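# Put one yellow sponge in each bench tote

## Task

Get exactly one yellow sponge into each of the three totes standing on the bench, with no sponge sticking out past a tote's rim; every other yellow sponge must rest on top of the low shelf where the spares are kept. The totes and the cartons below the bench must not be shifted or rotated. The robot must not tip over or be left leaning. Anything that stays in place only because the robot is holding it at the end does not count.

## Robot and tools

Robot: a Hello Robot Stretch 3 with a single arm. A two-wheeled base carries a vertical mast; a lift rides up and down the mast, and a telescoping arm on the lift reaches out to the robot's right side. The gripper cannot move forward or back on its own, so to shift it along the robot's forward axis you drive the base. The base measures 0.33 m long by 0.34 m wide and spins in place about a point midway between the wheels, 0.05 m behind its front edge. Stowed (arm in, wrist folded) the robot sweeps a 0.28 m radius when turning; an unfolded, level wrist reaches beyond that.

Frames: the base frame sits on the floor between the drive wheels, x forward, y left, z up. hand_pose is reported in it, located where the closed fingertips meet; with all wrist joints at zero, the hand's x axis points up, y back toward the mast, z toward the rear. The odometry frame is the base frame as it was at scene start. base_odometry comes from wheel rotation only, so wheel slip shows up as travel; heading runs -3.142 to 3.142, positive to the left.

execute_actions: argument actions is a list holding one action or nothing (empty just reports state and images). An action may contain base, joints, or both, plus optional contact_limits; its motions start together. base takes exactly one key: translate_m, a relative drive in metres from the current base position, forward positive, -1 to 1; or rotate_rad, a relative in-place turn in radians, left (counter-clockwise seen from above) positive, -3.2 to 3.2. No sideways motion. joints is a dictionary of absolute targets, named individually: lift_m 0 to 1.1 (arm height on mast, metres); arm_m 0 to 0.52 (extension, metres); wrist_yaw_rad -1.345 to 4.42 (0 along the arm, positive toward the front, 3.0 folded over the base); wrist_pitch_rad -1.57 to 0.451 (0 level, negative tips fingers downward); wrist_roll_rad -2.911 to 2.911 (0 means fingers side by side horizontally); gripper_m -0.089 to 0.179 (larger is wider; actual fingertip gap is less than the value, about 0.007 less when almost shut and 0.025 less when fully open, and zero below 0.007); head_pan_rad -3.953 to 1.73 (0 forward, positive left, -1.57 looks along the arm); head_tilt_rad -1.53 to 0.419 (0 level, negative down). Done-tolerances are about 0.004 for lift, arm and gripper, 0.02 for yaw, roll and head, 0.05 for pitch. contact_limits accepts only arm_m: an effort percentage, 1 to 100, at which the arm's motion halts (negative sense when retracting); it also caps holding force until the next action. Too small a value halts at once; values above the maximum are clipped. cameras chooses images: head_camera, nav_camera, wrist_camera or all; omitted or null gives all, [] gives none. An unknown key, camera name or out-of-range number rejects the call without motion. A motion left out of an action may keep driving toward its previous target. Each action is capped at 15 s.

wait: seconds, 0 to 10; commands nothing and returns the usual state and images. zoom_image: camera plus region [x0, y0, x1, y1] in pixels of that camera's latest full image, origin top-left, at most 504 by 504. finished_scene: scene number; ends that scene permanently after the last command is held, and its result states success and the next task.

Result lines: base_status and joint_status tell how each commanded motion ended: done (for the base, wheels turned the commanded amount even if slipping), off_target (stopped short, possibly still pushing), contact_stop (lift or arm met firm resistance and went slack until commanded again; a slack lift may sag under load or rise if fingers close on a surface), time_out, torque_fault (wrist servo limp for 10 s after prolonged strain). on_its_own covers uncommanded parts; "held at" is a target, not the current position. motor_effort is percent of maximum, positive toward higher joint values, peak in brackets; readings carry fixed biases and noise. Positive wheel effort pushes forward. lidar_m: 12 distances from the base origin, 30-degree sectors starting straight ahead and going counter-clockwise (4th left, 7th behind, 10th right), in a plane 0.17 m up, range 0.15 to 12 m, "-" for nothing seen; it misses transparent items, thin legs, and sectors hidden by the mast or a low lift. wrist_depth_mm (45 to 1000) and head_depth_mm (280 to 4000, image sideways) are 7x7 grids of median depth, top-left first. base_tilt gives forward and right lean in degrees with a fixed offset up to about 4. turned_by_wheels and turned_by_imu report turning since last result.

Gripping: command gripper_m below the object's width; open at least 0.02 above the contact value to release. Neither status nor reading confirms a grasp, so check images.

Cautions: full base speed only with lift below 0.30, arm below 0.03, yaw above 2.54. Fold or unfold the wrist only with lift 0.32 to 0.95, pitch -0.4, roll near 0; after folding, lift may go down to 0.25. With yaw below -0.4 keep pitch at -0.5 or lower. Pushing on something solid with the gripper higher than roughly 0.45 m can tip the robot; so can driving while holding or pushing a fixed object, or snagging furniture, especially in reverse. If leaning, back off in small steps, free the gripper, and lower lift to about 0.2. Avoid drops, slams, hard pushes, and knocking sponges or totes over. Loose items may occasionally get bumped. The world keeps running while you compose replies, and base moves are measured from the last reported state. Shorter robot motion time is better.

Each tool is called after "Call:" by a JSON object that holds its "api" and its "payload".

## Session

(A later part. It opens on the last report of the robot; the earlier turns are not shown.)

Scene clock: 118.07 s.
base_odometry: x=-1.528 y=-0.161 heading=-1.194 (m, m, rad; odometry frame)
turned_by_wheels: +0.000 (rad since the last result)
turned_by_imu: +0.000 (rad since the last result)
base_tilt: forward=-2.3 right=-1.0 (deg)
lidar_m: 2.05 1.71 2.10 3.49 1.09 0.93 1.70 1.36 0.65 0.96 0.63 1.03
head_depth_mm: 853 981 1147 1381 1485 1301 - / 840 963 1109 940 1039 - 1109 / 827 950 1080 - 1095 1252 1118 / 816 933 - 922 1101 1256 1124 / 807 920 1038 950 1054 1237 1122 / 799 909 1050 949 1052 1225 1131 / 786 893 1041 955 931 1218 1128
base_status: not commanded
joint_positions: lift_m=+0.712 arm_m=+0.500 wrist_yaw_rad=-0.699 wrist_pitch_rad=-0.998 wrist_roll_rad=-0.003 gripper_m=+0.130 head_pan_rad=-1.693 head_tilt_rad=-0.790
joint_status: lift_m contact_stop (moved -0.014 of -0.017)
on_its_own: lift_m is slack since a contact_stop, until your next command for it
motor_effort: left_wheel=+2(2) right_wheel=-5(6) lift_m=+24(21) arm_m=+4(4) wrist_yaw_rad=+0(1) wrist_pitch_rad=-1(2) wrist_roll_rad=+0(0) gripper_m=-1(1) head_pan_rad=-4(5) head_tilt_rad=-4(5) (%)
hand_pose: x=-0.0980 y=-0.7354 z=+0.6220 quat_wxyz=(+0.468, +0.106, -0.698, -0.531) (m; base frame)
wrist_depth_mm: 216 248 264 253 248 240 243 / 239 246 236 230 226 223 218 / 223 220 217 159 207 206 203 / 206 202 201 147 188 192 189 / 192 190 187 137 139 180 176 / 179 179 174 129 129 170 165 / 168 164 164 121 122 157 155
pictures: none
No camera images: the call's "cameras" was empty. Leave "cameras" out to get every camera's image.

Call:
{"api": "execute_actions", "payload": {"actions": [{"joints":{"lift_m":0.722,"gripper_m":0.02}}], "cameras": ["wrist_camera"]}}

Call:
{"api": "execute_actions", "payload": {"actions": [{"joints":{"lift_m":0.76}}], "cameras": ["wrist_camera"]}}

Call:
{"api": "execute_actions", "payload": {"actions": [{"base":{"rotate_rad":-1.244},"joints":{"lift_m":1.1,"arm_m":0.2,"wrist_yaw_rad":0}}], "cameras": ["wrist_camera"]}}

Scene clock: 130.43 s.
base_odometry: x=-1.528 y=-0.161 heading=-1.194 (m, m, rad; odometry frame)
turned_by_wheels: +0.000 (rad since the last result)
turned_by_imu: -0.001 (rad since the last result)
base_tilt: forward=-2.4 right=-1.0 (deg)
lidar_m: 2.05 1.71 2.10 3.49 1.09 0.92 1.70 1.36 0.65 0.97 0.63 1.03
head_depth_mm: 856 980 1154 1398 1491 1300 - / 839 965 1110 937 1016 - 1118 / 830 952 1078 - 1089 1258 1125 / 815 937 - 914 1094 1248 1126 / 807 920 1054 946 1052 1238 1130 / 795 907 1052 954 1047 1237 1127 / 787 892 1038 955 935 1220 1133
base_status: not commanded
joint_positions: lift_m=+0.722 arm_m=+0.500 wrist_yaw_rad=-0.699 wrist_pitch_rad=-1.005 wrist_roll_rad=-0.003 gripper_m=+0.021 head_pan_rad=-1.693 head_tilt_rad=-0.790
joint_status: all done
motor_effort: left_wheel=+0(2) right_wheel=+1(4) lift_m=+33(34) arm_m=+3(4) wrist_yaw_rad=+0(0) wrist_pitch_rad=+2(2) wrist_roll_rad=+0(0) gripper_m=-17(89) head_pan_rad=-5(5) head_tilt_rad=-4(4) (%)
hand_pose: x=-0.0969 y=-0.7341 z=+0.6311 quat_wxyz=(+0.466, +0.109, -0.698, -0.533) (m; base frame)
wrist_depth_mm: 218 250 273 260 253 250 - / 241 253 243 238 235 229 227 / 233 227 223 219 216 213 210 / 213 211 207 152 196 198 196 / 198 196 197 142 143 187 184 / 186 184 183 134 132 175 172 / 175 174 169 126 127 164 164
pictures: wrist_camera
Images, in order (width x height): wrist_camera 644x364.

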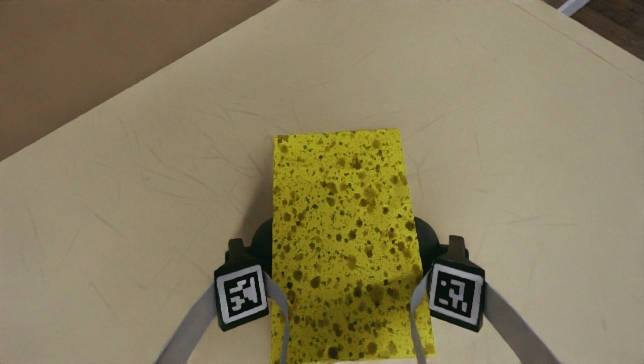

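Scene clock: 131.60 s.
base_odometry: x=-1.528 y=-0.161 heading=-1.194 (m, m, rad; odometry frame)
turned_by_wheels: +0.000 (rad since the last result)
turned_by_imu: +0.000 (rad since the last result)
base_tilt: forward=-2.3 right=-0.9 (deg)
lidar_m: 2.05 1.71 2.10 3.49 1.09 0.93 1.70 1.37 0.65 0.97 0.63 1.03
head_depth_mm: 853 982 1150 1383 1481 1327 - / 837 963 1108 966 - 1263 1110 / 828 948 1082 913 1094 1249 1124 / 818 917 1080 906 1101 1251 1123 / 807 917 1052 945 1049 1242 1127 / 796 909 1051 950 1049 1237 1134 / 785 894 1037 954 934 1220 1133
base_status: not commanded
joint_positions: lift_m=+0.760 arm_m=+0.500 wrist_yaw_rad=-0.699 wrist_pitch_rad=-1.006 wrist_roll_rad=-0.003 gripper_m=+0.021 head_pan_rad=-1.693 head_tilt_rad=-0.790
joint_status: all done
motor_effort: left_wheel=+0(0) right_wheel=+1(1) lift_m=+33(36) arm_m=+3(4) wrist_yaw_rad=+0(0) wrist_pitch_rad=+2(2) wrist_roll_rad=+0(1) gripper_m=-16(16) head_pan_rad=-5(5) head_tilt_rad=-5(5) (%)
hand_pose: x=-0.0968 y=-0.7340 z=+0.6690 quat_wxyz=(+0.466, +0.109, -0.698, -0.533) (m; base frame)
wrist_depth_mm: 218 251 300 315 306 704 - / 241 280 293 288 284 279 - / 268 277 271 266 259 255 253 / 261 254 249 152 236 240 236 / 239 237 235 142 142 225 222 / 224 222 222 134 132 212 208 / 211 210 204 126 127 198 196
pictures: wrist_camera
Images, in order (width x height): wrist_camera 644x364.

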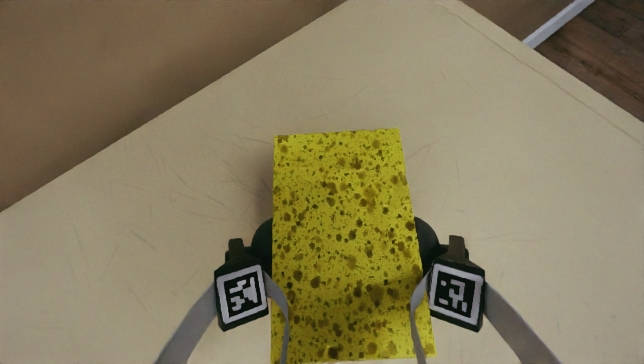

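Scene clock: 135.53 s.
base_odometry: x=-1.528 y=-0.161 heading=-2.438 (m, m, rad; odometry frame)
turned_by_wheels: -1.244 (rad since the last result)
turned_by_imu: -1.250 (rad since the last result)
base_tilt: forward=-2.2 right=-0.9 (deg)
lidar_m: 0.63 1.04 2.05 1.71 1.76 3.49 1.38 0.92 1.22 1.70 0.65 0.74
head_depth_mm: 1395 1582 1832 1778 1486 1274 1114 / 1450 1618 1872 1773 1486 1278 1119 / 1485 1655 1931 1807 1495 1285 1119 / - 1680 1839 1793 1498 1275 1124 / - - 473 1813 1501 1280 1125 / 1526 1762 2040 1809 1503 1296 1128 / 1572 1727 1862 1772 1510 1292 1132
base_status: done
joint_positions: lift_m=+1.099 arm_m=+0.200 wrist_yaw_rad=+0.000 wrist_pitch_rad=-1.007 wrist_roll_rad=-0.003 gripper_m=+0.021 head_pan_rad=-1.693 head_tilt_rad=-0.790
joint_status: all done
motor_effort: left_wheel=+2(6) right_wheel=-1(4) lift_m=+33(35) arm_m=-2(2) wrist_yaw_rad=+1(1) wrist_pitch_rad=+2(3) wrist_roll_rad=+1(0) gripper_m=-17(15) head_pan_rad=-5(5) head_tilt_rad=-4(4) (%)
hand_pose: x=-0.0216 y=-0.4618 z=+1.0081 quat_wxyz=(+0.620, +0.342, -0.618, -0.341) (m; base frame)
wrist_depth_mm: 812 - - - - - - / 845 - - - - - - / 869 - - - - - - / 926 - - 152 - - - / 975 - - 142 143 - - / 581 916 - 134 132 - 1000 / 792 799 - 126 127 - -
pictures: wrist_camera
Images, in order (width x height): wrist_camera 644x364.

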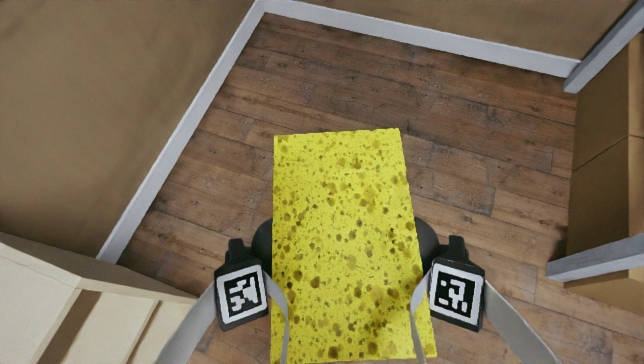

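Call:
{"api": "execute_actions", "payload": {"actions": [{"base":{"translate_m":-1},"joints":{"wrist_pitch_rad":-0.25,"arm_m":0.25,"head_pan_rad":-1.5,"head_tilt_rad":-0.6}}], "cameras": []}}

Call:
{"api": "execute_actions", "payload": {"actions": [{"base":{"translate_m":-0.436}}], "cameras": []}}

Call:
{"api": "execute_actions", "payload": {"actions": [{"base":{"rotate_rad":-0.326},"joints":{"wrist_pitch_rad":-0.35}}]}}

Scene clock: 153.07 s.
base_odometry: x=-0.766 y=+0.486 heading=-2.438 (m, m, rad; odometry frame)
turned_by_wheels: +0.000 (rad since the last result)
turned_by_imu: +0.004 (rad since the last result)
base_tilt: forward=-2.2 right=-0.9 (deg)
lidar_m: 1.62 1.93 1.78 1.80 2.19 2.59 0.79 0.49 0.45 0.46 0.54 1.91
head_depth_mm: - 1207 926 656 543 1162 948 / - 1246 930 657 564 1391 1198 / - - 931 659 1260 1136 1036 / 1223 1329 941 663 1299 1130 983 / 1269 1410 945 665 1702 1184 1023 / 1318 1477 1644 673 826 967 1185 / 1374 1558 1777 705 1697 1435 1215
base_status: done
joint_positions: lift_m=+1.099 arm_m=+0.250 wrist_yaw_rad=+0.000 wrist_pitch_rad=-0.274 wrist_roll_rad=-0.003 gripper_m=+0.021 head_pan_rad=-1.507 head_tilt_rad=-0.606
joint_status: all done
motor_effort: left_wheel=+1(3) right_wheel=-1(5) lift_m=+33(33) arm_m=+3(4) wrist_yaw_rad=+1(0) wrist_pitch_rad=+9(9) wrist_roll_rad=+0(0) gripper_m=-15(15) head_pan_rad=+5(31) head_tilt_rad=+2(17) (%)
hand_pose: x=-0.0216 y=-0.6348 z=+1.1449 quat_wxyz=(+0.702, +0.097, -0.699, -0.097) (m; base frame)
wrist_depth_mm: - - 966 900 802 724 675 / - - - 964 852 770 711 / - - - 979 881 823 748 / - - - 153 712 801 752 / - - - 142 143 594 585 / - - 503 133 132 475 467 / - - 393 126 127 390 387
pictures: none
No camera images: the call's "cameras" was empty. Leave "cameras" out to get every camera's image.

Scene clock: 158.67 s.
base_odometry: x=-0.434 y=+0.768 heading=-2.438 (m, m, rad; odometry frame)
turned_by_wheels: +0.000 (rad since the last result)
turned_by_imu: +0.002 (rad since the last result)
base_tilt: forward=-2.3 right=-0.9 (deg)
lidar_m: 2.06 2.35 1.93 1.95 2.72 2.15 0.63 0.33 0.31 0.31 0.36 0.70
head_depth_mm: - 1076 684 509 376 397 1042 / - 1139 699 528 390 416 1203 / - - 930 516 407 439 975 / 1084 1192 938 664 482 1052 951 / 1130 1249 942 666 515 1318 954 / 1173 1305 952 670 517 1174 1167 / 1232 1382 960 675 536 1134 1015
base_status: done
joint_positions: lift_m=+1.099 arm_m=+0.250 wrist_yaw_rad=+0.000 wrist_pitch_rad=-0.274 wrist_roll_rad=-0.003 gripper_m=+0.021 head_pan_rad=-1.507 head_tilt_rad=-0.606
joint_status: not commanded
motor_effort: left_wheel=+1(1) right_wheel=-1(4) lift_m=+33(33) arm_m=+4(3) wrist_yaw_rad=+1(0) wrist_pitch_rad=+9(9) wrist_roll_rad=+1(0) gripper_m=-16(16) head_pan_rad=+5(5) head_tilt_rad=+3(3) (%)
hand_pose: x=-0.0216 y=-0.6348 z=+1.1449 quat_wxyz=(+0.702, +0.097, -0.699, -0.097) (m; base frame)
wrist_depth_mm: - 933 833 746 672 624 557 / - - 880 783 708 649 595 / - - 968 796 728 687 621 / - 926 849 152 717 724 648 / 646 644 668 142 142 452 413 / 512 501 501 133 132 462 429 / 415 410 395 126 127 270 250
pictures: none
No camera images: the call's "cameras" was empty. Leave "cameras" out to get every camera's image.

Scene clock: 160.50 s.
base_odometry: x=-0.434 y=+0.768 heading=-2.764 (m, m, rad; odometry frame)
turned_by_wheels: -0.326 (rad since the last result)
turned_by_imu: -0.327 (rad since the last result)
base_tilt: forward=-2.3 right=-0.9 (deg)
lidar_m: 1.93 2.06 2.64 1.93 2.02 2.24 2.15 0.42 0.31 0.31 0.31 0.43
head_depth_mm: - 1123 872 510 385 416 949 / - 1112 698 531 390 420 953 / - - 692 533 396 426 1184 / 999 1081 708 536 401 429 1147 / 1009 1121 714 536 406 431 956 / 1018 1128 956 499 401 443 961 / 1023 1143 957 675 504 458 1187
base_status: done
joint_positions: lift_m=+1.099 arm_m=+0.250 wrist_yaw_rad=+0.000 wrist_pitch_rad=-0.365 wrist_roll_rad=-0.003 gripper_m=+0.021 head_pan_rad=-1.507 head_tilt_rad=-0.606
joint_status: all done
motor_effort: left_wheel=+2(6) right_wheel=-2(6) lift_m=+33(33) arm_m=+3(3) wrist_yaw_rad=+1(0) wrist_pitch_rad=+6(9) wrist_roll_rad=+0(0) gripper_m=-14(15) head_pan_rad=+4(5) head_tilt_rad=+3(2) (%)
hand_pose: x=-0.0216 y=-0.6255 z=+1.1235 quat_wxyz=(+0.697, +0.129, -0.694, -0.129) (m; base frame)
wrist_depth_mm: 700 684 672 664 658 651 641 / 754 756 734 712 715 691 681 / 841 795 807 753 768 737 733 / 739 716 508 152 422 638 623 / 552 544 415 142 143 466 497 / 448 428 295 134 132 281 412 / 378 278 327 126 127 292 348
pictures: head_camera (sideways: a quarter turn clockwise sets it upright), nav_camera (sideways: a quarter turn counterclockwise sets it upright), wrist_camera
Images, in order (width x height): head_camera 896x504, nav_camera 672x504, wrist_camera 644x364.

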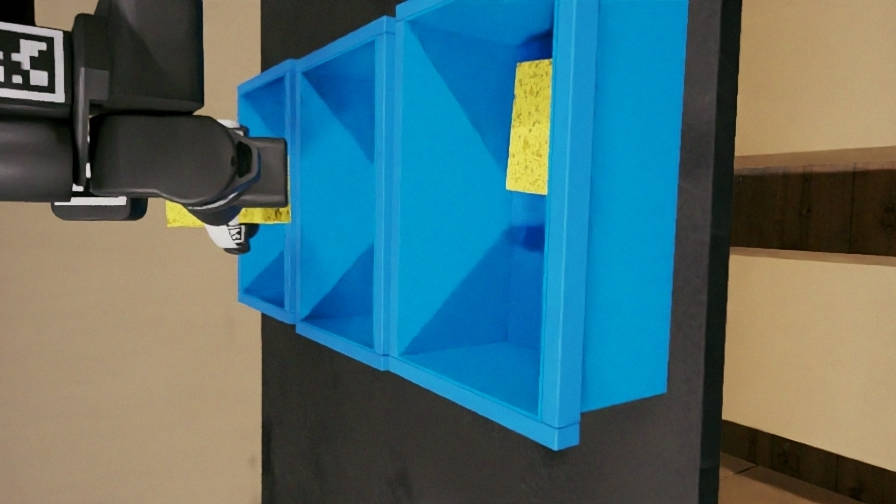

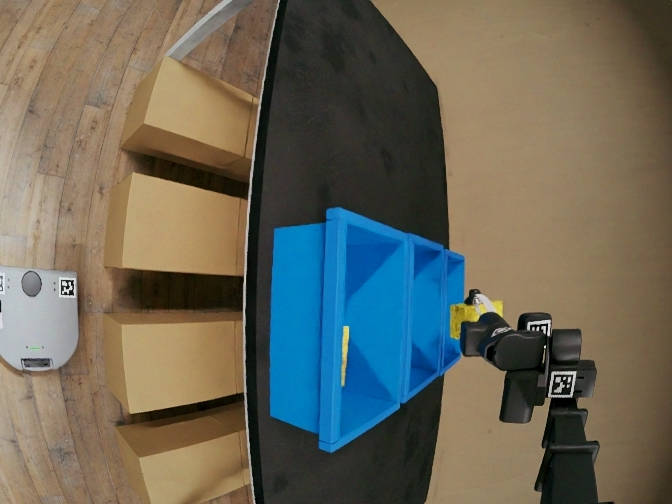

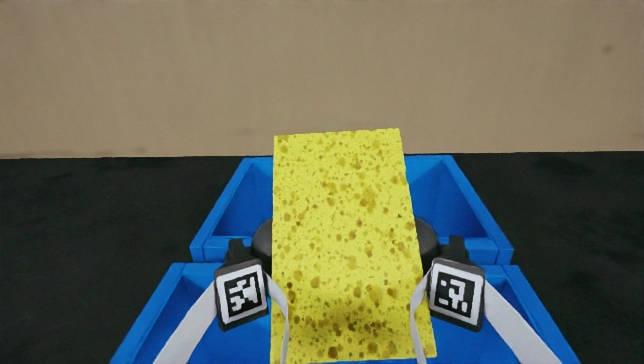

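Call:
{"api": "execute_actions", "payload": {"actions": [{"joints":{"wrist_pitch_rad":-0.7,"arm_m":0.3}}], "cameras": ["head_camera","wrist_camera"]}}

Call:
{"api": "execute_actions", "payload": {"actions": [{"joints":{"wrist_pitch_rad":-0.85,"arm_m":0.325}}], "cameras": ["head_camera","wrist_camera"]}}

Scene clock: 167.60 s.
base_odometry: x=-0.434 y=+0.768 heading=-2.764 (m, m, rad; odometry frame)
turned_by_wheels: +0.000 (rad since the last result)
turned_by_imu: +0.000 (rad since the last result)
base_tilt: forward=-2.3 right=-1.0 (deg)
lidar_m: 1.93 2.06 2.63 1.93 2.02 2.24 2.14 0.41 0.31 0.31 0.31 0.43
head_depth_mm: 983 1107 871 511 385 415 947 / - 1111 699 532 390 420 952 / - - 576 532 395 426 1178 / 997 1093 709 537 401 430 1152 / 1008 1113 714 538 406 431 956 / 1013 1125 949 500 402 444 957 / 1025 1131 959 673 502 458 1193
base_status: not commanded
joint_positions: lift_m=+1.099 arm_m=+0.300 wrist_yaw_rad=+0.000 wrist_pitch_rad=-0.710 wrist_roll_rad=-0.003 gripper_m=+0.021 head_pan_rad=-1.507 head_tilt_rad=-0.606
joint_status: all done
motor_effort: left_wheel=+2(2) right_wheel=-1(1) lift_m=+33(33) arm_m=+4(3) wrist_yaw_rad=+0(0) wrist_pitch_rad=+4(8) wrist_roll_rad=+0(0) gripper_m=-16(17) head_pan_rad=+4(5) head_tilt_rad=+2(3) (%)
hand_pose: x=-0.0216 y=-0.6232 z=+1.0521 quat_wxyz=(+0.664, +0.246, -0.662, -0.246) (m; base frame)
wrist_depth_mm: 698 679 655 394 394 625 604 / 575 557 393 427 418 367 499 / 473 453 273 260 259 258 421 / 405 245 244 152 228 227 362 / 352 227 291 142 143 263 200 / 308 226 304 134 132 244 177 / 170 212 269 126 127 255 169
pictures: head_camera (sideways: a quarter turn clockwise sets it upright), wrist_camera
Images, in order (width x height): head_camera 896x504, wrist_camera 644x364.

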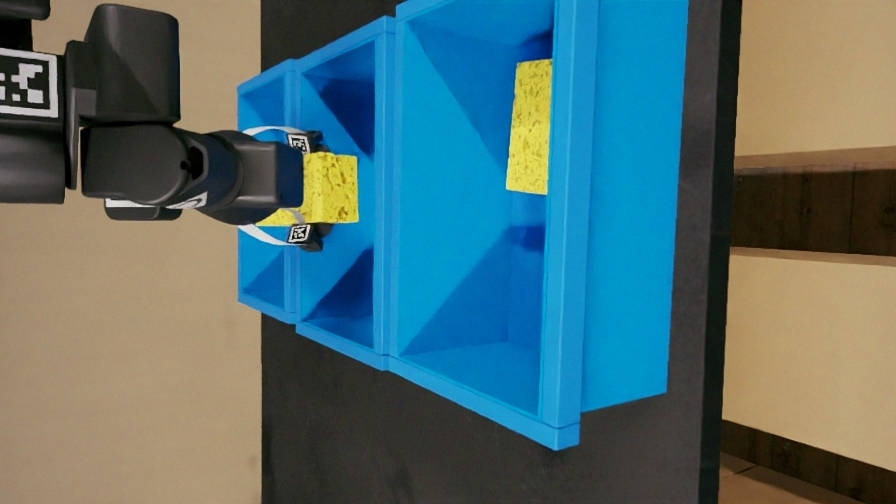

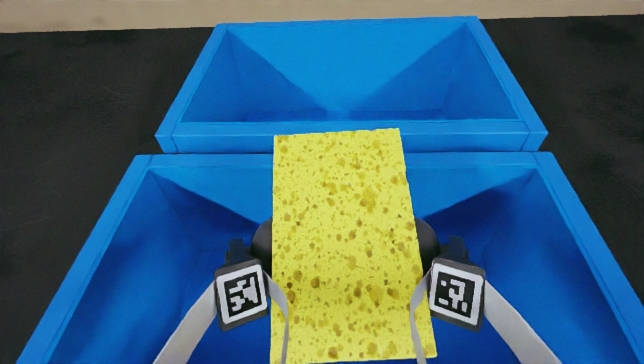

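Scene clock: 168.73 s.
base_odometry: x=-0.434 y=+0.768 heading=-2.764 (m, m, rad; odometry frame)
turned_by_wheels: +0.000 (rad since the last result)
turned_by_imu: +0.000 (rad since the last result)
base_tilt: forward=-2.4 right=-0.9 (deg)
lidar_m: 1.93 2.06 2.62 1.93 2.03 2.24 2.15 0.41 0.31 0.31 0.31 0.43
head_depth_mm: 984 1103 872 510 385 415 950 / - 1099 700 532 391 421 947 / - - 580 531 395 427 1178 / 1003 1089 711 535 401 429 1149 / 1007 1110 716 536 407 431 950 / 1015 1125 952 499 402 443 958 / 1022 1140 959 672 503 458 1187
base_status: not commanded
joint_positions: lift_m=+1.099 arm_m=+0.325 wrist_yaw_rad=+0.000 wrist_pitch_rad=-0.858 wrist_roll_rad=-0.003 gripper_m=+0.021 head_pan_rad=-1.507 head_tilt_rad=-0.606
joint_status: all done
motor_effort: left_wheel=+2(2) right_wheel=-2(1) lift_m=+33(33) arm_m=+3(4) wrist_yaw_rad=+0(0) wrist_pitch_rad=+3(4) wrist_roll_rad=+0(0) gripper_m=-17(15) head_pan_rad=+4(5) head_tilt_rad=+3(3) (%)
hand_pose: x=-0.0216 y=-0.6191 z=+1.0279 quat_wxyz=(+0.644, +0.295, -0.642, -0.294) (m; base frame)
wrist_depth_mm: 509 479 369 391 387 275 435 / 435 270 237 233 230 224 377 / 383 215 217 207 203 203 328 / 336 228 267 152 232 241 186 / 181 227 302 142 143 263 168 / 167 227 276 134 132 242 168 / 168 215 249 126 127 236 167
pictures: head_camera (sideways: a quarter turn clockwise sets it upright), wrist_camera
Images, in order (width x height): head_camera 896x504, wrist_camera 644x364.

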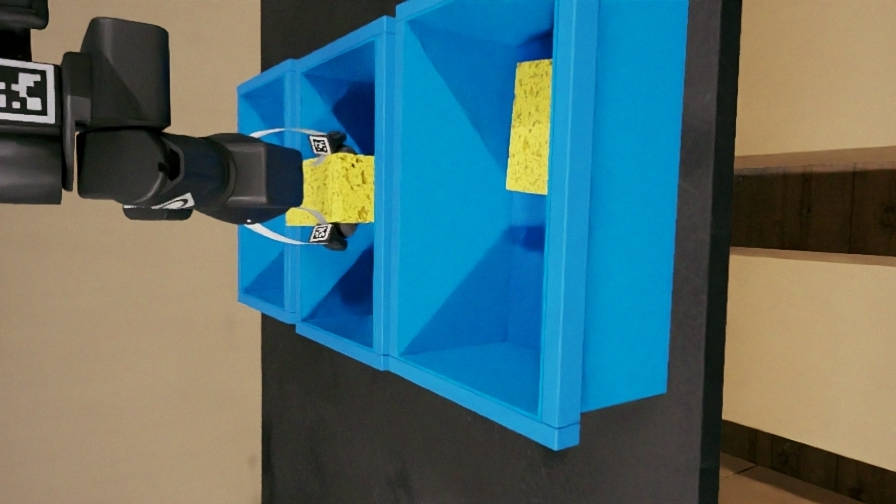

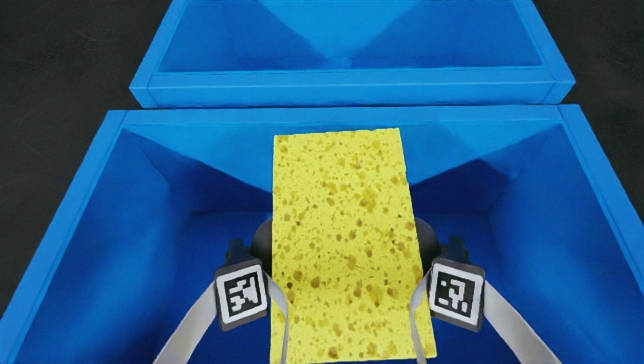

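Call:
{"api": "execute_actions", "payload": {"actions": [{"joints":{"wrist_pitch_rad":-1.0,"arm_m":0.365}}], "cameras": []}}

Call:
{"api": "execute_actions", "payload": {"actions": [{"joints":{"lift_m":1.045}}], "cameras": ["head_camera","wrist_camera"]}}

Scene clock: 174.30 s.
base_odometry: x=-0.434 y=+0.768 heading=-2.764 (m, m, rad; odometry frame)
turned_by_wheels: +0.000 (rad since the last result)
turned_by_imu: +0.000 (rad since the last result)
base_tilt: forward=-2.3 right=-0.8 (deg)
lidar_m: 1.93 2.07 2.64 1.93 2.03 2.24 2.14 0.41 0.31 0.31 0.31 0.43
head_depth_mm: 992 1087 871 511 385 415 946 / - 1091 702 529 390 420 950 / - - 603 530 395 426 1175 / 998 1089 703 535 401 429 1149 / 1010 1114 712 536 407 431 956 / 1016 1123 956 498 402 444 958 / 1010 1141 958 673 502 459 1186
base_status: not commanded
joint_positions: lift_m=+1.099 arm_m=+0.365 wrist_yaw_rad=+0.000 wrist_pitch_rad=-1.005 wrist_roll_rad=-0.003 gripper_m=+0.021 head_pan_rad=-1.507 head_tilt_rad=-0.606
joint_status: all done
motor_effort: left_wheel=+2(2) right_wheel=-1(2) lift_m=+33(33) arm_m=+4(4) wrist_yaw_rad=+1(0) wrist_pitch_rad=+2(4) wrist_roll_rad=+0(0) gripper_m=-16(16) head_pan_rad=+5(5) head_tilt_rad=+2(3) (%)
hand_pose: x=-0.0216 y=-0.6267 z=+1.0083 quat_wxyz=(+0.621, +0.341, -0.618, -0.341) (m; base frame)
wrist_depth_mm: 387 208 322 359 349 221 190 / 350 194 193 190 188 171 170 / 180 198 196 176 182 191 167 / 171 228 272 152 227 239 167 / 168 228 271 143 143 251 167 / 169 227 253 133 133 238 167 / 168 214 235 126 126 224 166
pictures: none
No camera images: the call's "cameras" was empty. Leave "cameras" out to get every camera's image.

Scene clock: 175.63 s.
base_odometry: x=-0.434 y=+0.768 heading=-2.764 (m, m, rad; odometry frame)
turned_by_wheels: +0.000 (rad since the last result)
turned_by_imu: +0.000 (rad since the last result)
base_tilt: forward=-2.2 right=-0.9 (deg)
lidar_m: 1.93 2.06 2.63 1.94 2.02 2.24 2.15 0.41 0.31 0.31 0.31 0.43
head_depth_mm: 956 1100 869 511 385 415 947 / 957 - 697 531 390 420 951 / 979 - - 532 395 427 1180 / 1002 1094 708 536 401 429 1144 / 1011 1116 712 538 406 431 956 / 1012 1119 951 500 403 444 960 / 1022 1127 958 673 503 459 1187
base_status: not commanded
joint_positions: lift_m=+1.045 arm_m=+0.365 wrist_yaw_rad=+0.000 wrist_pitch_rad=-1.006 wrist_roll_rad=-0.003 gripper_m=+0.021 head_pan_rad=-1.507 head_tilt_rad=-0.606
joint_status: all done
motor_effort: left_wheel=+1(2) right_wheel=-2(1) lift_m=+18(29) arm_m=+4(4) wrist_yaw_rad=+0(0) wrist_pitch_rad=+2(2) wrist_roll_rad=+0(0) gripper_m=-16(17) head_pan_rad=+5(5) head_tilt_rad=+3(3) (%)
hand_pose: x=-0.0216 y=-0.6265 z=+0.9547 quat_wxyz=(+0.620, +0.341, -0.618, -0.341) (m; base frame)
wrist_depth_mm: 130 129 128 127 126 125 124 / 157 157 155 154 152 151 149 / 168 198 197 176 184 189 167 / 167 224 228 153 213 215 167 / 168 211 214 142 143 203 167 / 168 200 201 134 132 190 167 / 168 191 185 126 127 180 167
pictures: head_camera (sideways: a quarter turn clockwise sets it upright), wrist_camera
Images, in order (width x height): head_camera 896x504, wrist_camera 644x364.

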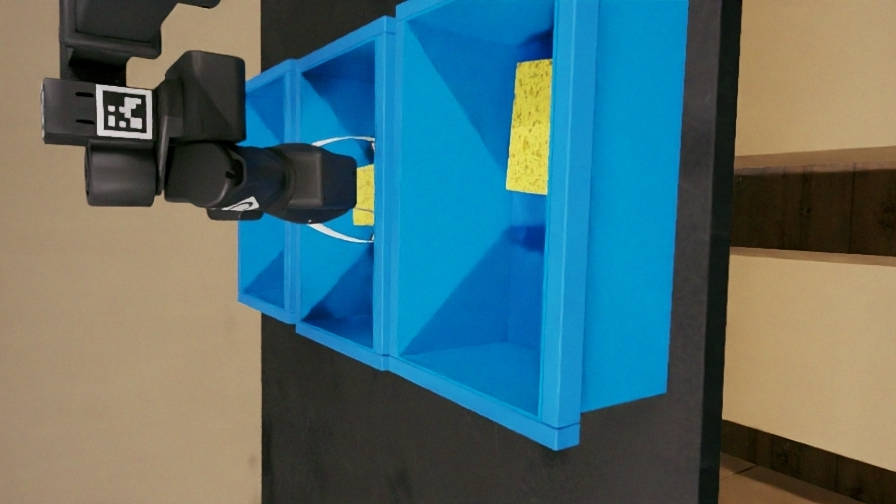

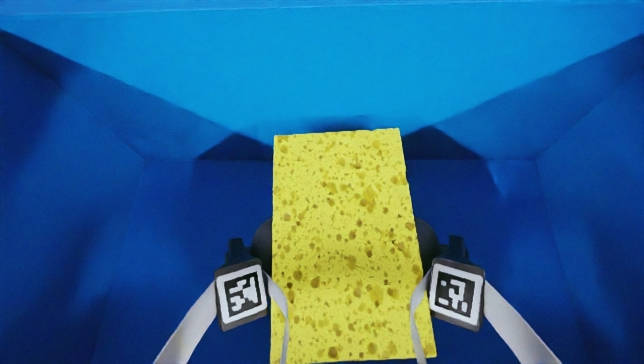

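Call:
{"api": "execute_actions", "payload": {"actions": [{"joints":{"lift_m":1.033}}], "cameras": []}}

Call:
{"api": "execute_actions", "payload": {"actions": [{"joints":{"gripper_m":0.115}}], "cameras": []}}

Call:
{"api": "execute_actions", "payload": {"actions": [{"joints":{"lift_m":1.1,"arm_m":0.34}}], "cameras": ["wrist_camera"]}}

Call:
{"api": "execute_actions", "payload": {"actions": [{"joints":{"wrist_pitch_rad":-0.35,"arm_m":0.31}}], "cameras": ["head_camera"]}}

Call:
{"api": "execute_actions", "payload": {"actions": [{"base":{"rotate_rad":0.415},"joints":{"arm_m":0.2}}], "cameras": []}}

Call:
{"api": "execute_actions", "payload": {"actions": [{"base":{"translate_m":1}}], "cameras": []}}

Call:
{"api": "execute_actions", "payload": {"actions": [{"base":{"translate_m":0.486},"joints":{"lift_m":0.8,"wrist_pitch_rad":-1,"wrist_yaw_rad":0.45,"gripper_m":0.178,"arm_m":0.3}}], "cameras": []}}

Call:
{"api": "execute_actions", "payload": {"actions": [{"base":{"rotate_rad":1.155},"joints":{"arm_m":0.45}}], "cameras": ["wrist_camera"]}}

Scene clock: 191.37 s.
base_odometry: x=-0.434 y=+0.768 heading=-2.764 (m, m, rad; odometry frame)
turned_by_wheels: +0.000 (rad since the last result)
turned_by_imu: +0.000 (rad since the last result)
base_tilt: forward=-2.2 right=-1.0 (deg)
lidar_m: 1.92 2.06 2.63 1.93 2.02 2.24 2.15 0.41 0.31 0.31 0.31 0.43
head_depth_mm: 973 1102 869 511 385 416 945 / 961 - 699 532 390 420 953 / 988 - - 531 396 426 1176 / 999 1099 708 536 400 429 1151 / 1012 1116 713 536 407 430 953 / 1018 1129 956 499 402 443 954 / 1022 1133 956 672 502 458 1187
base_status: not commanded
joint_positions: lift_m=+1.033 arm_m=+0.365 wrist_yaw_rad=+0.000 wrist_pitch_rad=-1.006 wrist_roll_rad=-0.003 gripper_m=+0.021 head_pan_rad=-1.507 head_tilt_rad=-0.606
joint_status: all done
motor_effort: left_wheel=+2(2) right_wheel=-1(2) lift_m=+18(21) arm_m=+3(4) wrist_yaw_rad=+0(0) wrist_pitch_rad=+2(2) wrist_roll_rad=+0(0) gripper_m=-16(17) head_pan_rad=+5(4) head_tilt_rad=+2(2) (%)
hand_pose: x=-0.0216 y=-0.6265 z=+0.9427 quat_wxyz=(+0.620, +0.341, -0.618, -0.341) (m; base frame)
wrist_depth_mm: 130 129 128 127 127 125 124 / 156 156 155 154 153 152 149 / 168 199 197 176 182 191 167 / 167 213 214 152 200 204 167 / 168 200 201 142 142 191 167 / 168 189 188 133 132 180 167 / 168 178 175 126 127 169 164
pictures: none
No camera images: the call's "cameras" was empty. Leave "cameras" out to get every camera's image.

Scene clock: 192.80 s.
base_odometry: x=-0.434 y=+0.768 heading=-2.764 (m, m, rad; odometry frame)
turned_by_wheels: +0.000 (rad since the last result)
turned_by_imu: +0.000 (rad since the last result)
base_tilt: forward=-2.4 right=-0.8 (deg)
lidar_m: 1.93 2.06 2.63 1.93 2.02 2.24 2.15 0.42 0.31 0.31 0.31 0.43
head_depth_mm: 967 1104 872 510 385 415 946 / 961 - 700 531 390 420 950 / 991 - - 531 396 426 1178 / 996 1094 710 536 401 429 1155 / 1004 1118 713 536 407 431 954 / 1016 1130 950 499 403 443 958 / 1025 1134 961 672 502 459 1186
base_status: not commanded
joint_positions: lift_m=+1.033 arm_m=+0.365 wrist_yaw_rad=+0.000 wrist_pitch_rad=-1.006 wrist_roll_rad=-0.003 gripper_m=+0.115 head_pan_rad=-1.507 head_tilt_rad=-0.606
joint_status: all done
motor_effort: left_wheel=+2(2) right_wheel=-2(2) lift_m=+18(18) arm_m=+4(3) wrist_yaw_rad=+1(0) wrist_pitch_rad=+2(2) wrist_roll_rad=+0(0) gripper_m=+2(82) head_pan_rad=+5(5) head_tilt_rad=+3(3) (%)
hand_pose: x=-0.0216 y=-0.6265 z=+0.9427 quat_wxyz=(+0.620, +0.341, -0.618, -0.341) (m; base frame)
wrist_depth_mm: 130 129 128 127 126 125 124 / 156 157 155 154 152 151 149 / 168 198 197 177 184 191 167 / 167 213 213 160 202 205 167 / 168 202 200 149 189 192 167 / 169 190 186 140 142 - 167 / 168 178 175 133 134 168 155
pictures: none
No camera images: the call's "cameras" was empty. Leave "cameras" out to get every camera's image.

Scene clock: 194.23 s.
base_odometry: x=-0.434 y=+0.768 heading=-2.764 (m, m, rad; odometry frame)
turned_by_wheels: +0.000 (rad since the last result)
turned_by_imu: +0.000 (rad since the last result)
base_tilt: forward=-2.2 right=-0.9 (deg)
lidar_m: 1.93 2.06 2.63 1.94 2.02 2.24 2.15 0.42 0.31 0.31 0.31 0.43
head_depth_mm: 993 1102 869 510 385 416 946 / - 1094 698 530 390 420 945 / - - 694 531 396 426 1173 / 1003 1090 709 536 401 430 1152 / 1008 1121 712 536 405 431 956 / 1013 1123 951 498 402 443 956 / 1022 1137 957 673 503 457 1188
base_status: not commanded
joint_positions: lift_m=+1.099 arm_m=+0.340 wrist_yaw_rad=+0.000 wrist_pitch_rad=-1.006 wrist_roll_rad=-0.003 gripper_m=+0.115 head_pan_rad=-1.507 head_tilt_rad=-0.606
joint_status: all done
motor_effort: left_wheel=+2(2) right_wheel=-1(2) lift_m=+33(35) arm_m=-3(2) wrist_yaw_rad=+0(0) wrist_pitch_rad=+2(2) wrist_roll_rad=+0(0) gripper_m=+1(2) head_pan_rad=+5(5) head_tilt_rad=+3(3) (%)
hand_pose: x=-0.0216 y=-0.6020 z=+1.0082 quat_wxyz=(+0.620, +0.341, -0.618, -0.341) (m; base frame)
wrist_depth_mm: 385 210 204 199 196 193 203 / 348 193 192 190 189 187 175 / 181 221 242 240 237 223 166 / 172 230 286 233 277 260 166 / 169 231 272 219 260 240 167 / 168 215 251 209 241 - 166 / 169 215 236 234 230 227 155
pictures: wrist_camera
Images, in order (width x height): wrist_camera 644x364.

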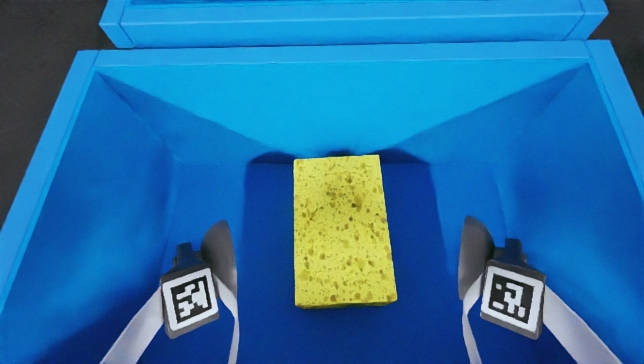

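Scene clock: 195.43 s.
base_odometry: x=-0.434 y=+0.768 heading=-2.764 (m, m, rad; odometry frame)
turned_by_wheels: +0.000 (rad since the last result)
turned_by_imu: +0.000 (rad since the last result)
base_tilt: forward=-2.3 right=-1.0 (deg)
lidar_m: 1.92 2.05 2.63 1.93 2.03 2.23 2.15 0.41 0.31 0.31 0.31 0.43
head_depth_mm: 982 1105 870 510 385 415 947 / - 1090 699 530 391 420 946 / - - 705 530 395 427 1170 / 997 1078 709 535 401 430 1149 / 1005 1112 715 537 406 431 955 / 1011 1126 955 499 402 444 959 / 1024 1130 955 674 502 459 1188
base_status: not commanded
joint_positions: lift_m=+1.099 arm_m=+0.310 wrist_yaw_rad=+0.000 wrist_pitch_rad=-0.372 wrist_roll_rad=-0.003 gripper_m=+0.115 head_pan_rad=-1.507 head_tilt_rad=-0.606
joint_status: all done
motor_effort: left_wheel=+2(2) right_wheel=-1(1) lift_m=+33(33) arm_m=-2(2) wrist_yaw_rad=+0(0) wrist_pitch_rad=+8(8) wrist_roll_rad=+0(1) gripper_m=+0(2) head_pan_rad=+5(5) head_tilt_rad=+2(2) (%)
hand_pose: x=-0.0216 y=-0.6852 z=+1.1220 quat_wxyz=(+0.696, +0.131, -0.694, -0.131) (m; base frame)
wrist_depth_mm: 634 624 622 607 601 591 579 / 682 676 679 646 638 630 636 / 751 744 723 717 713 700 677 / 715 699 654 438 430 639 617 / 555 537 457 463 453 500 489 / 444 441 267 264 261 - 412 / 372 350 235 232 228 220 345
pictures: head_camera (sideways: a quarter turn clockwise sets it upright)
Images, in order (width x height): head_camera 896x504.

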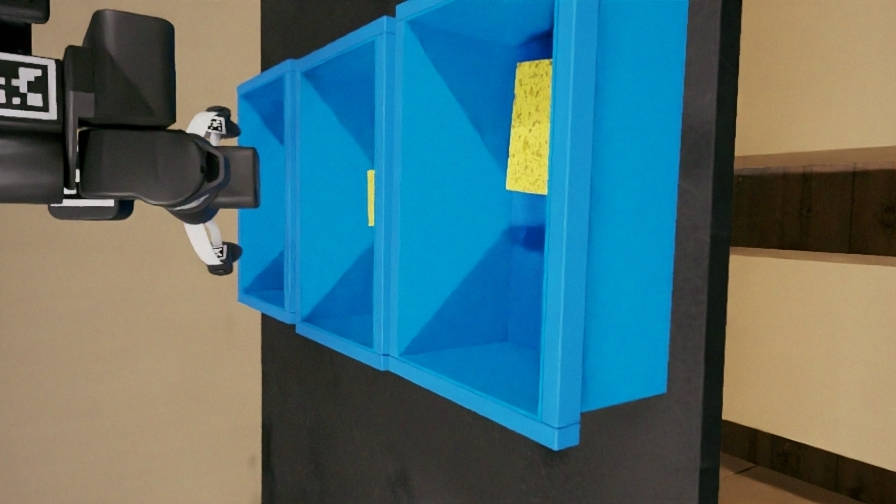

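Scene clock: 197.50 s.
base_odometry: x=-0.434 y=+0.768 heading=-2.349 (m, m, rad; odometry frame)
turned_by_wheels: +0.415 (rad since the last result)
turned_by_imu: +0.416 (rad since the last result)
base_tilt: forward=-2.4 right=-0.9 (deg)
lidar_m: 2.06 2.71 1.93 1.97 2.61 2.15 0.47 0.32 0.31 0.31 0.39 0.87
head_depth_mm: - - 687 511 377 397 1194 / - - 880 522 394 424 1126 / - - 836 660 423 452 952 / 1134 1244 940 666 514 1075 952 / 1194 1319 945 667 514 1266 980 / 1261 1384 954 672 552 1140 1136 / 1336 1508 956 673 576 1140 1029
base_status: done
joint_positions: lift_m=+1.099 arm_m=+0.200 wrist_yaw_rad=+0.000 wrist_pitch_rad=-0.371 wrist_roll_rad=-0.003 gripper_m=+0.115 head_pan_rad=-1.507 head_tilt_rad=-0.606
joint_status: all done
motor_effort: left_wheel=-1(3) right_wheel=+2(6) lift_m=+33(33) arm_m=-2(2) wrist_yaw_rad=+0(1) wrist_pitch_rad=+8(8) wrist_roll_rad=+1(0) gripper_m=+1(2) head_pan_rad=+5(5) head_tilt_rad=+3(3) (%)
hand_pose: x=-0.0215 y=-0.5753 z=+1.1222 quat_wxyz=(+0.696, +0.131, -0.694, -0.130) (m; base frame)
wrist_depth_mm: - - 993 842 744 673 601 / - - - 897 808 697 641 / - - 952 912 834 763 665 / - 702 695 676 653 491 446 / 545 538 554 529 510 330 315 / 444 442 430 433 421 - 285 / 375 370 364 366 361 334 299
pictures: none
No camera images: the call's "cameras" was empty. Leave "cameras" out to get every camera's image.

Scene clock: 209.00 s.
base_odometry: x=-1.135 y=+0.056 heading=-2.349 (m, m, rad; odometry frame)
turned_by_wheels: +0.000 (rad since the last result)
turned_by_imu: -0.006 (rad since the last result)
base_tilt: forward=-2.3 right=-1.0 (deg)
lidar_m: 1.06 1.37 2.11 1.58 1.98 3.03 1.23 0.76 0.72 1.66 1.51 1.04
head_depth_mm: - - 1605 1800 1731 1407 1153 / - - 1721 1914 1736 1418 1206 / - - 1853 1979 1749 1431 1202 / 1528 1690 1903 2091 1751 1420 1205 / 1601 1792 2051 2195 1747 1432 1204 / 1705 1883 2100 2164 1761 1426 1208 / 1644 1728 1855 1987 1761 1440 1219
base_status: done
joint_positions: lift_m=+1.099 arm_m=+0.200 wrist_yaw_rad=+0.000 wrist_pitch_rad=-0.371 wrist_roll_rad=-0.003 gripper_m=+0.115 head_pan_rad=-1.507 head_tilt_rad=-0.606
joint_status: not commanded
motor_effort: left_wheel=-1(1) right_wheel=+2(5) lift_m=+33(33) arm_m=-2(2) wrist_yaw_rad=+0(0) wrist_pitch_rad=+7(8) wrist_roll_rad=+0(0) gripper_m=+2(2) head_pan_rad=+5(5) head_tilt_rad=+2(2) (%)
hand_pose: x=-0.0215 y=-0.5753 z=+1.1222 quat_wxyz=(+0.696, +0.131, -0.694, -0.130) (m; base frame)
wrist_depth_mm: - - - - - - 921 / - - - - - - 972 / - - - - - - 870 / - - - - - - 651 / - - - - - - 540 / - - - - - - - / - - - - - - 690
pictures: none
No camera images: the call's "cameras" was empty. Leave "cameras" out to get every camera's image.

Scene clock: 215.23 s.
base_odometry: x=-1.476 y=-0.290 heading=-2.349 (m, m, rad; odometry frame)
turned_by_wheels: +0.000 (rad since the last result)
turned_by_imu: -0.004 (rad since the last result)
base_tilt: forward=-2.3 right=-1.0 (deg)
lidar_m: 0.58 0.92 1.91 1.58 1.70 3.47 1.45 1.05 1.49 1.54 0.73 0.76
head_depth_mm: 1484 1642 1808 1974 - 1375 1201 / 1567 1711 1921 2058 1678 1426 1207 / 1635 1807 2001 2222 - 1416 1199 / 1687 1857 2076 2204 1741 1427 1203 / 1475 1578 1749 1913 1761 1420 1210 / 1270 1362 1447 1596 1652 1390 1184 / 1123 1182 1262 1359 1336 1033 1113
base_status: done
joint_positions: lift_m=+0.800 arm_m=+0.300 wrist_yaw_rad=+0.448 wrist_pitch_rad=-1.005 wrist_roll_rad=-0.003 gripper_m=+0.178 head_pan_rad=-1.507 head_tilt_rad=-0.606
joint_status: all done
motor_effort: left_wheel=+0(1) right_wheel=+1(5) lift_m=+18(34) arm_m=+3(4) wrist_yaw_rad=+2(2) wrist_pitch_rad=+2(8) wrist_roll_rad=+0(0) gripper_m=+2(84) head_pan_rad=+5(5) head_tilt_rad=+2(3) (%)
hand_pose: x=+0.0292 y=-0.5503 z=+0.7099 quat_wxyz=(+0.681, +0.470, -0.527, -0.194) (m; base frame)
wrist_depth_mm: 388 743 921 - - - - / 358 397 - - - - - / 497 660 - - - - - / 637 607 935 973 977 967 942 / 573 587 874 930 919 885 899 / 559 - 888 892 857 855 - / 782 871 831 806 823 814 803
pictures: none
No camera images: the call's "cameras" was empty. Leave "cameras" out to get every camera's image.

Scene clock: 218.13 s.
base_odometry: x=-1.476 y=-0.290 heading=-1.194 (m, m, rad; odometry frame)
turned_by_wheels: +1.155 (rad since the last result)
turned_by_imu: +1.159 (rad since the last result)
base_tilt: forward=-2.3 right=-1.0 (deg)
lidar_m: 1.91 1.59 1.89 3.48 1.34 1.05 1.83 1.36 0.74 0.58 1.01 0.92
head_depth_mm: 776 857 957 1071 - 1012 1124 / 781 864 952 1098 917 1011 1131 / 784 869 957 - 922 1017 1152 / 788 874 981 1104 879 1025 1152 / 786 882 987 1104 923 975 1155 / 799 885 993 1109 936 1025 1162 / 805 888 1003 1116 936 1054 1163
base_status: done
joint_positions: lift_m=+0.800 arm_m=+0.450 wrist_yaw_rad=+0.449 wrist_pitch_rad=-1.005 wrist_roll_rad=-0.003 gripper_m=+0.178 head_pan_rad=-1.507 head_tilt_rad=-0.606
joint_status: all done
motor_effort: left_wheel=-1(3) right_wheel=+1(6) lift_m=+18(18) arm_m=+3(4) wrist_yaw_rad=+1(2) wrist_pitch_rad=+2(2) wrist_roll_rad=+0(0) gripper_m=+0(1) head_pan_rad=+5(5) head_tilt_rad=+2(3) (%)
hand_pose: x=+0.0292 y=-0.7002 z=+0.7098 quat_wxyz=(+0.681, +0.470, -0.527, -0.194) (m; base frame)
wrist_depth_mm: 391 389 378 376 355 308 272 / 345 352 346 341 332 335 309 / 329 326 325 316 307 304 299 / 306 304 297 292 288 285 278 / 286 282 275 274 270 266 262 / 269 - 255 212 250 250 - / 848 245 241 235 236 236 230
pictures: wrist_camera
Images, in order (width x height): wrist_camera 644x364.

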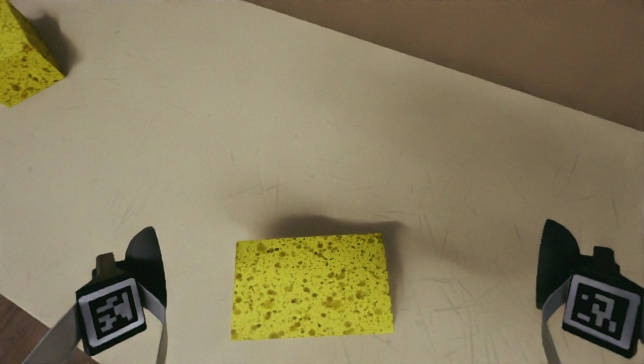

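Call:
{"api": "execute_actions", "payload": {"actions": [{"base":{"translate_m":0.013},"joints":{"arm_m":0.43,"lift_m":0.722}}], "cameras": ["wrist_camera"]}}

Call:
{"api": "execute_actions", "payload": {"actions": [{"joints":{"gripper_m":0.055}}], "cameras": ["wrist_camera"]}}

Call:
{"api": "execute_actions", "payload": {"actions": [{"joints":{"lift_m":0.76}}], "cameras": ["wrist_camera"]}}

Scene clock: 229.27 s.
base_odometry: x=-1.472 y=-0.302 heading=-1.194 (m, m, rad; odometry frame)
turned_by_wheels: +0.000 (rad since the last result)
turned_by_imu: -0.001 (rad since the last result)
base_tilt: forward=-2.2 right=-0.9 (deg)
lidar_m: 1.90 1.58 1.88 3.46 1.35 1.06 1.85 1.36 0.74 0.58 0.99 0.91
head_depth_mm: 775 859 959 1077 944 - - / 780 865 966 1059 890 1014 1138 / 784 866 973 1069 880 1014 1155 / 789 874 984 1096 872 994 1138 / 791 879 987 1106 924 998 1159 / 796 884 995 1115 936 1022 1161 / 799 894 1003 1116 934 1049 1167
base_status: done
joint_positions: lift_m=+0.722 arm_m=+0.430 wrist_yaw_rad=+0.449 wrist_pitch_rad=-1.005 wrist_roll_rad=-0.003 gripper_m=+0.178 head_pan_rad=-1.507 head_tilt_rad=-0.606
joint_status: all done
motor_effort: left_wheel=-1(2) right_wheel=+2(7) lift_m=+18(14) arm_m=-2(2) wrist_yaw_rad=+1(1) wrist_pitch_rad=+2(2) wrist_roll_rad=+0(0) gripper_m=+0(0) head_pan_rad=+4(5) head_tilt_rad=+3(3) (%)
hand_pose: x=+0.0292 y=-0.6807 z=+0.6318 quat_wxyz=(+0.681, +0.470, -0.527, -0.194) (m; base frame)
wrist_depth_mm: 274 272 266 260 257 250 245 / 250 248 243 239 234 231 227 / 231 229 225 220 218 215 210 / 216 211 210 155 154 199 196 / 200 198 190 146 144 187 184 / 187 - 141 137 136 175 - / 181 173 171 169 168 165 162
pictures: wrist_camera
Images, in order (width x height): wrist_camera 644x364.

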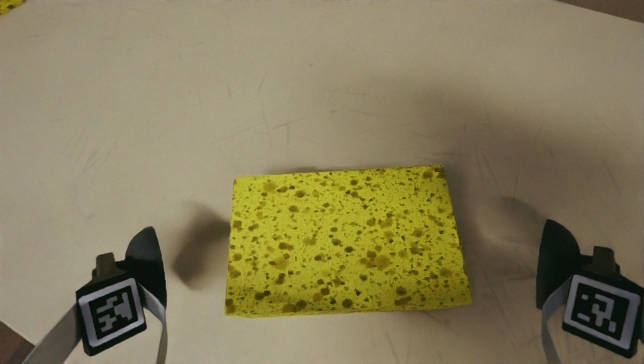

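Scene clock: 230.97 s.
base_odometry: x=-1.472 y=-0.302 heading=-1.194 (m, m, rad; odometry frame)
turned_by_wheels: +0.000 (rad since the last result)
turned_by_imu: +0.000 (rad since the last result)
base_tilt: forward=-2.3 right=-0.9 (deg)
lidar_m: 1.90 1.57 1.87 3.48 1.36 1.06 1.85 1.36 0.74 0.58 0.99 0.91
head_depth_mm: 777 861 966 1073 944 - - / 780 862 968 1058 890 1011 1145 / 782 872 975 1065 889 1014 1154 / 787 875 982 1098 874 996 1138 / 793 881 991 1105 929 999 1154 / 795 885 993 1115 929 1027 1166 / 801 895 1003 1112 934 1052 1172
base_status: not commanded
joint_positions: lift_m=+0.722 arm_m=+0.430 wrist_yaw_rad=+0.449 wrist_pitch_rad=-1.005 wrist_roll_rad=-0.003 gripper_m=+0.056 head_pan_rad=-1.507 head_tilt_rad=-0.606
joint_status: all done
motor_effort: left_wheel=-1(1) right_wheel=+2(2) lift_m=+18(18) arm_m=-2(2) wrist_yaw_rad=+1(1) wrist_pitch_rad=+2(2) wrist_roll_rad=+0(0) gripper_m=-17(93) head_pan_rad=+5(5) head_tilt_rad=+2(2) (%)
hand_pose: x=+0.0292 y=-0.6807 z=+0.6318 quat_wxyz=(+0.681, +0.470, -0.527, -0.194) (m; base frame)
wrist_depth_mm: 275 272 264 261 255 250 247 / 252 248 245 239 236 232 227 / 233 231 223 222 218 215 209 / 216 213 209 154 151 200 196 / 200 198 147 143 141 189 184 / 187 186 136 135 133 - 172 / 178 173 170 169 168 164 164
pictures: wrist_camera
Images, in order (width x height): wrist_camera 644x364.

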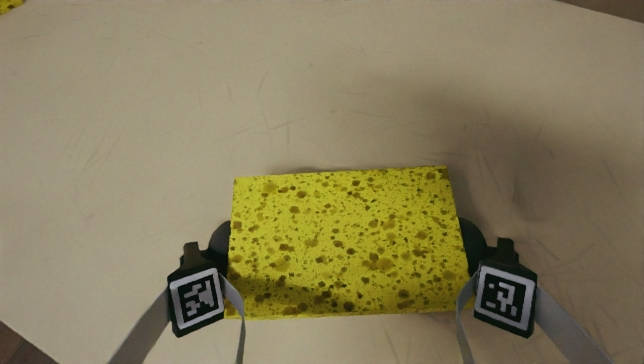

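Scene clock: 232.13 s.
base_odometry: x=-1.472 y=-0.302 heading=-1.194 (m, m, rad; odometry frame)
turned_by_wheels: +0.000 (rad since the last result)
turned_by_imu: +0.000 (rad since the last result)
base_tilt: forward=-2.4 right=-0.8 (deg)
lidar_m: 1.90 1.57 1.87 3.48 1.36 1.06 1.85 1.36 0.74 0.58 1.00 0.91
head_depth_mm: 776 857 961 1068 941 - 1124 / 781 866 968 1047 919 1015 1142 / 783 869 977 - 890 1015 1150 / 791 876 982 1082 868 1000 1140 / 791 882 990 1110 931 999 1160 / 797 884 995 1114 930 1026 1161 / 802 891 1007 1121 938 1050 1167
base_status: not commanded
joint_positions: lift_m=+0.760 arm_m=+0.430 wrist_yaw_rad=+0.449 wrist_pitch_rad=-1.006 wrist_roll_rad=-0.003 gripper_m=+0.056 head_pan_rad=-1.507 head_tilt_rad=-0.606
joint_status: all done
motor_effort: left_wheel=-1(1) right_wheel=+1(2) lift_m=+34(39) arm_m=-2(2) wrist_yaw_rad=+1(1) wrist_pitch_rad=+2(2) wrist_roll_rad=+0(0) gripper_m=-18(18) head_pan_rad=+5(5) head_tilt_rad=+2(3) (%)
hand_pose: x=+0.0291 y=-0.6806 z=+0.6690 quat_wxyz=(+0.681, +0.470, -0.527, -0.194) (m; base frame)
wrist_depth_mm: 324 324 321 313 307 307 292 / 303 297 294 288 281 276 273 / 279 273 270 265 261 256 253 / 256 255 249 154 152 241 236 / 240 237 147 143 142 226 222 / 225 225 136 135 132 - 209 / 804 210 203 203 201 197 196
pictures: wrist_camera
Images, in order (width x height): wrist_camera 644x364.

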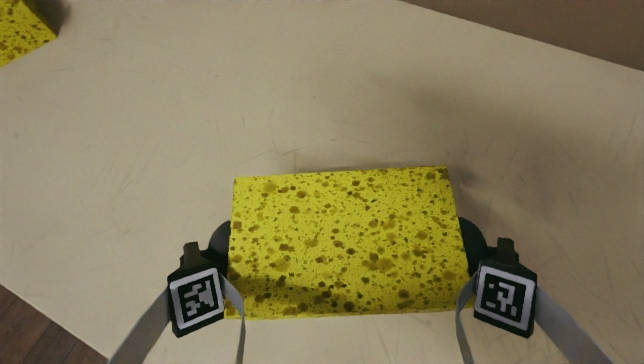

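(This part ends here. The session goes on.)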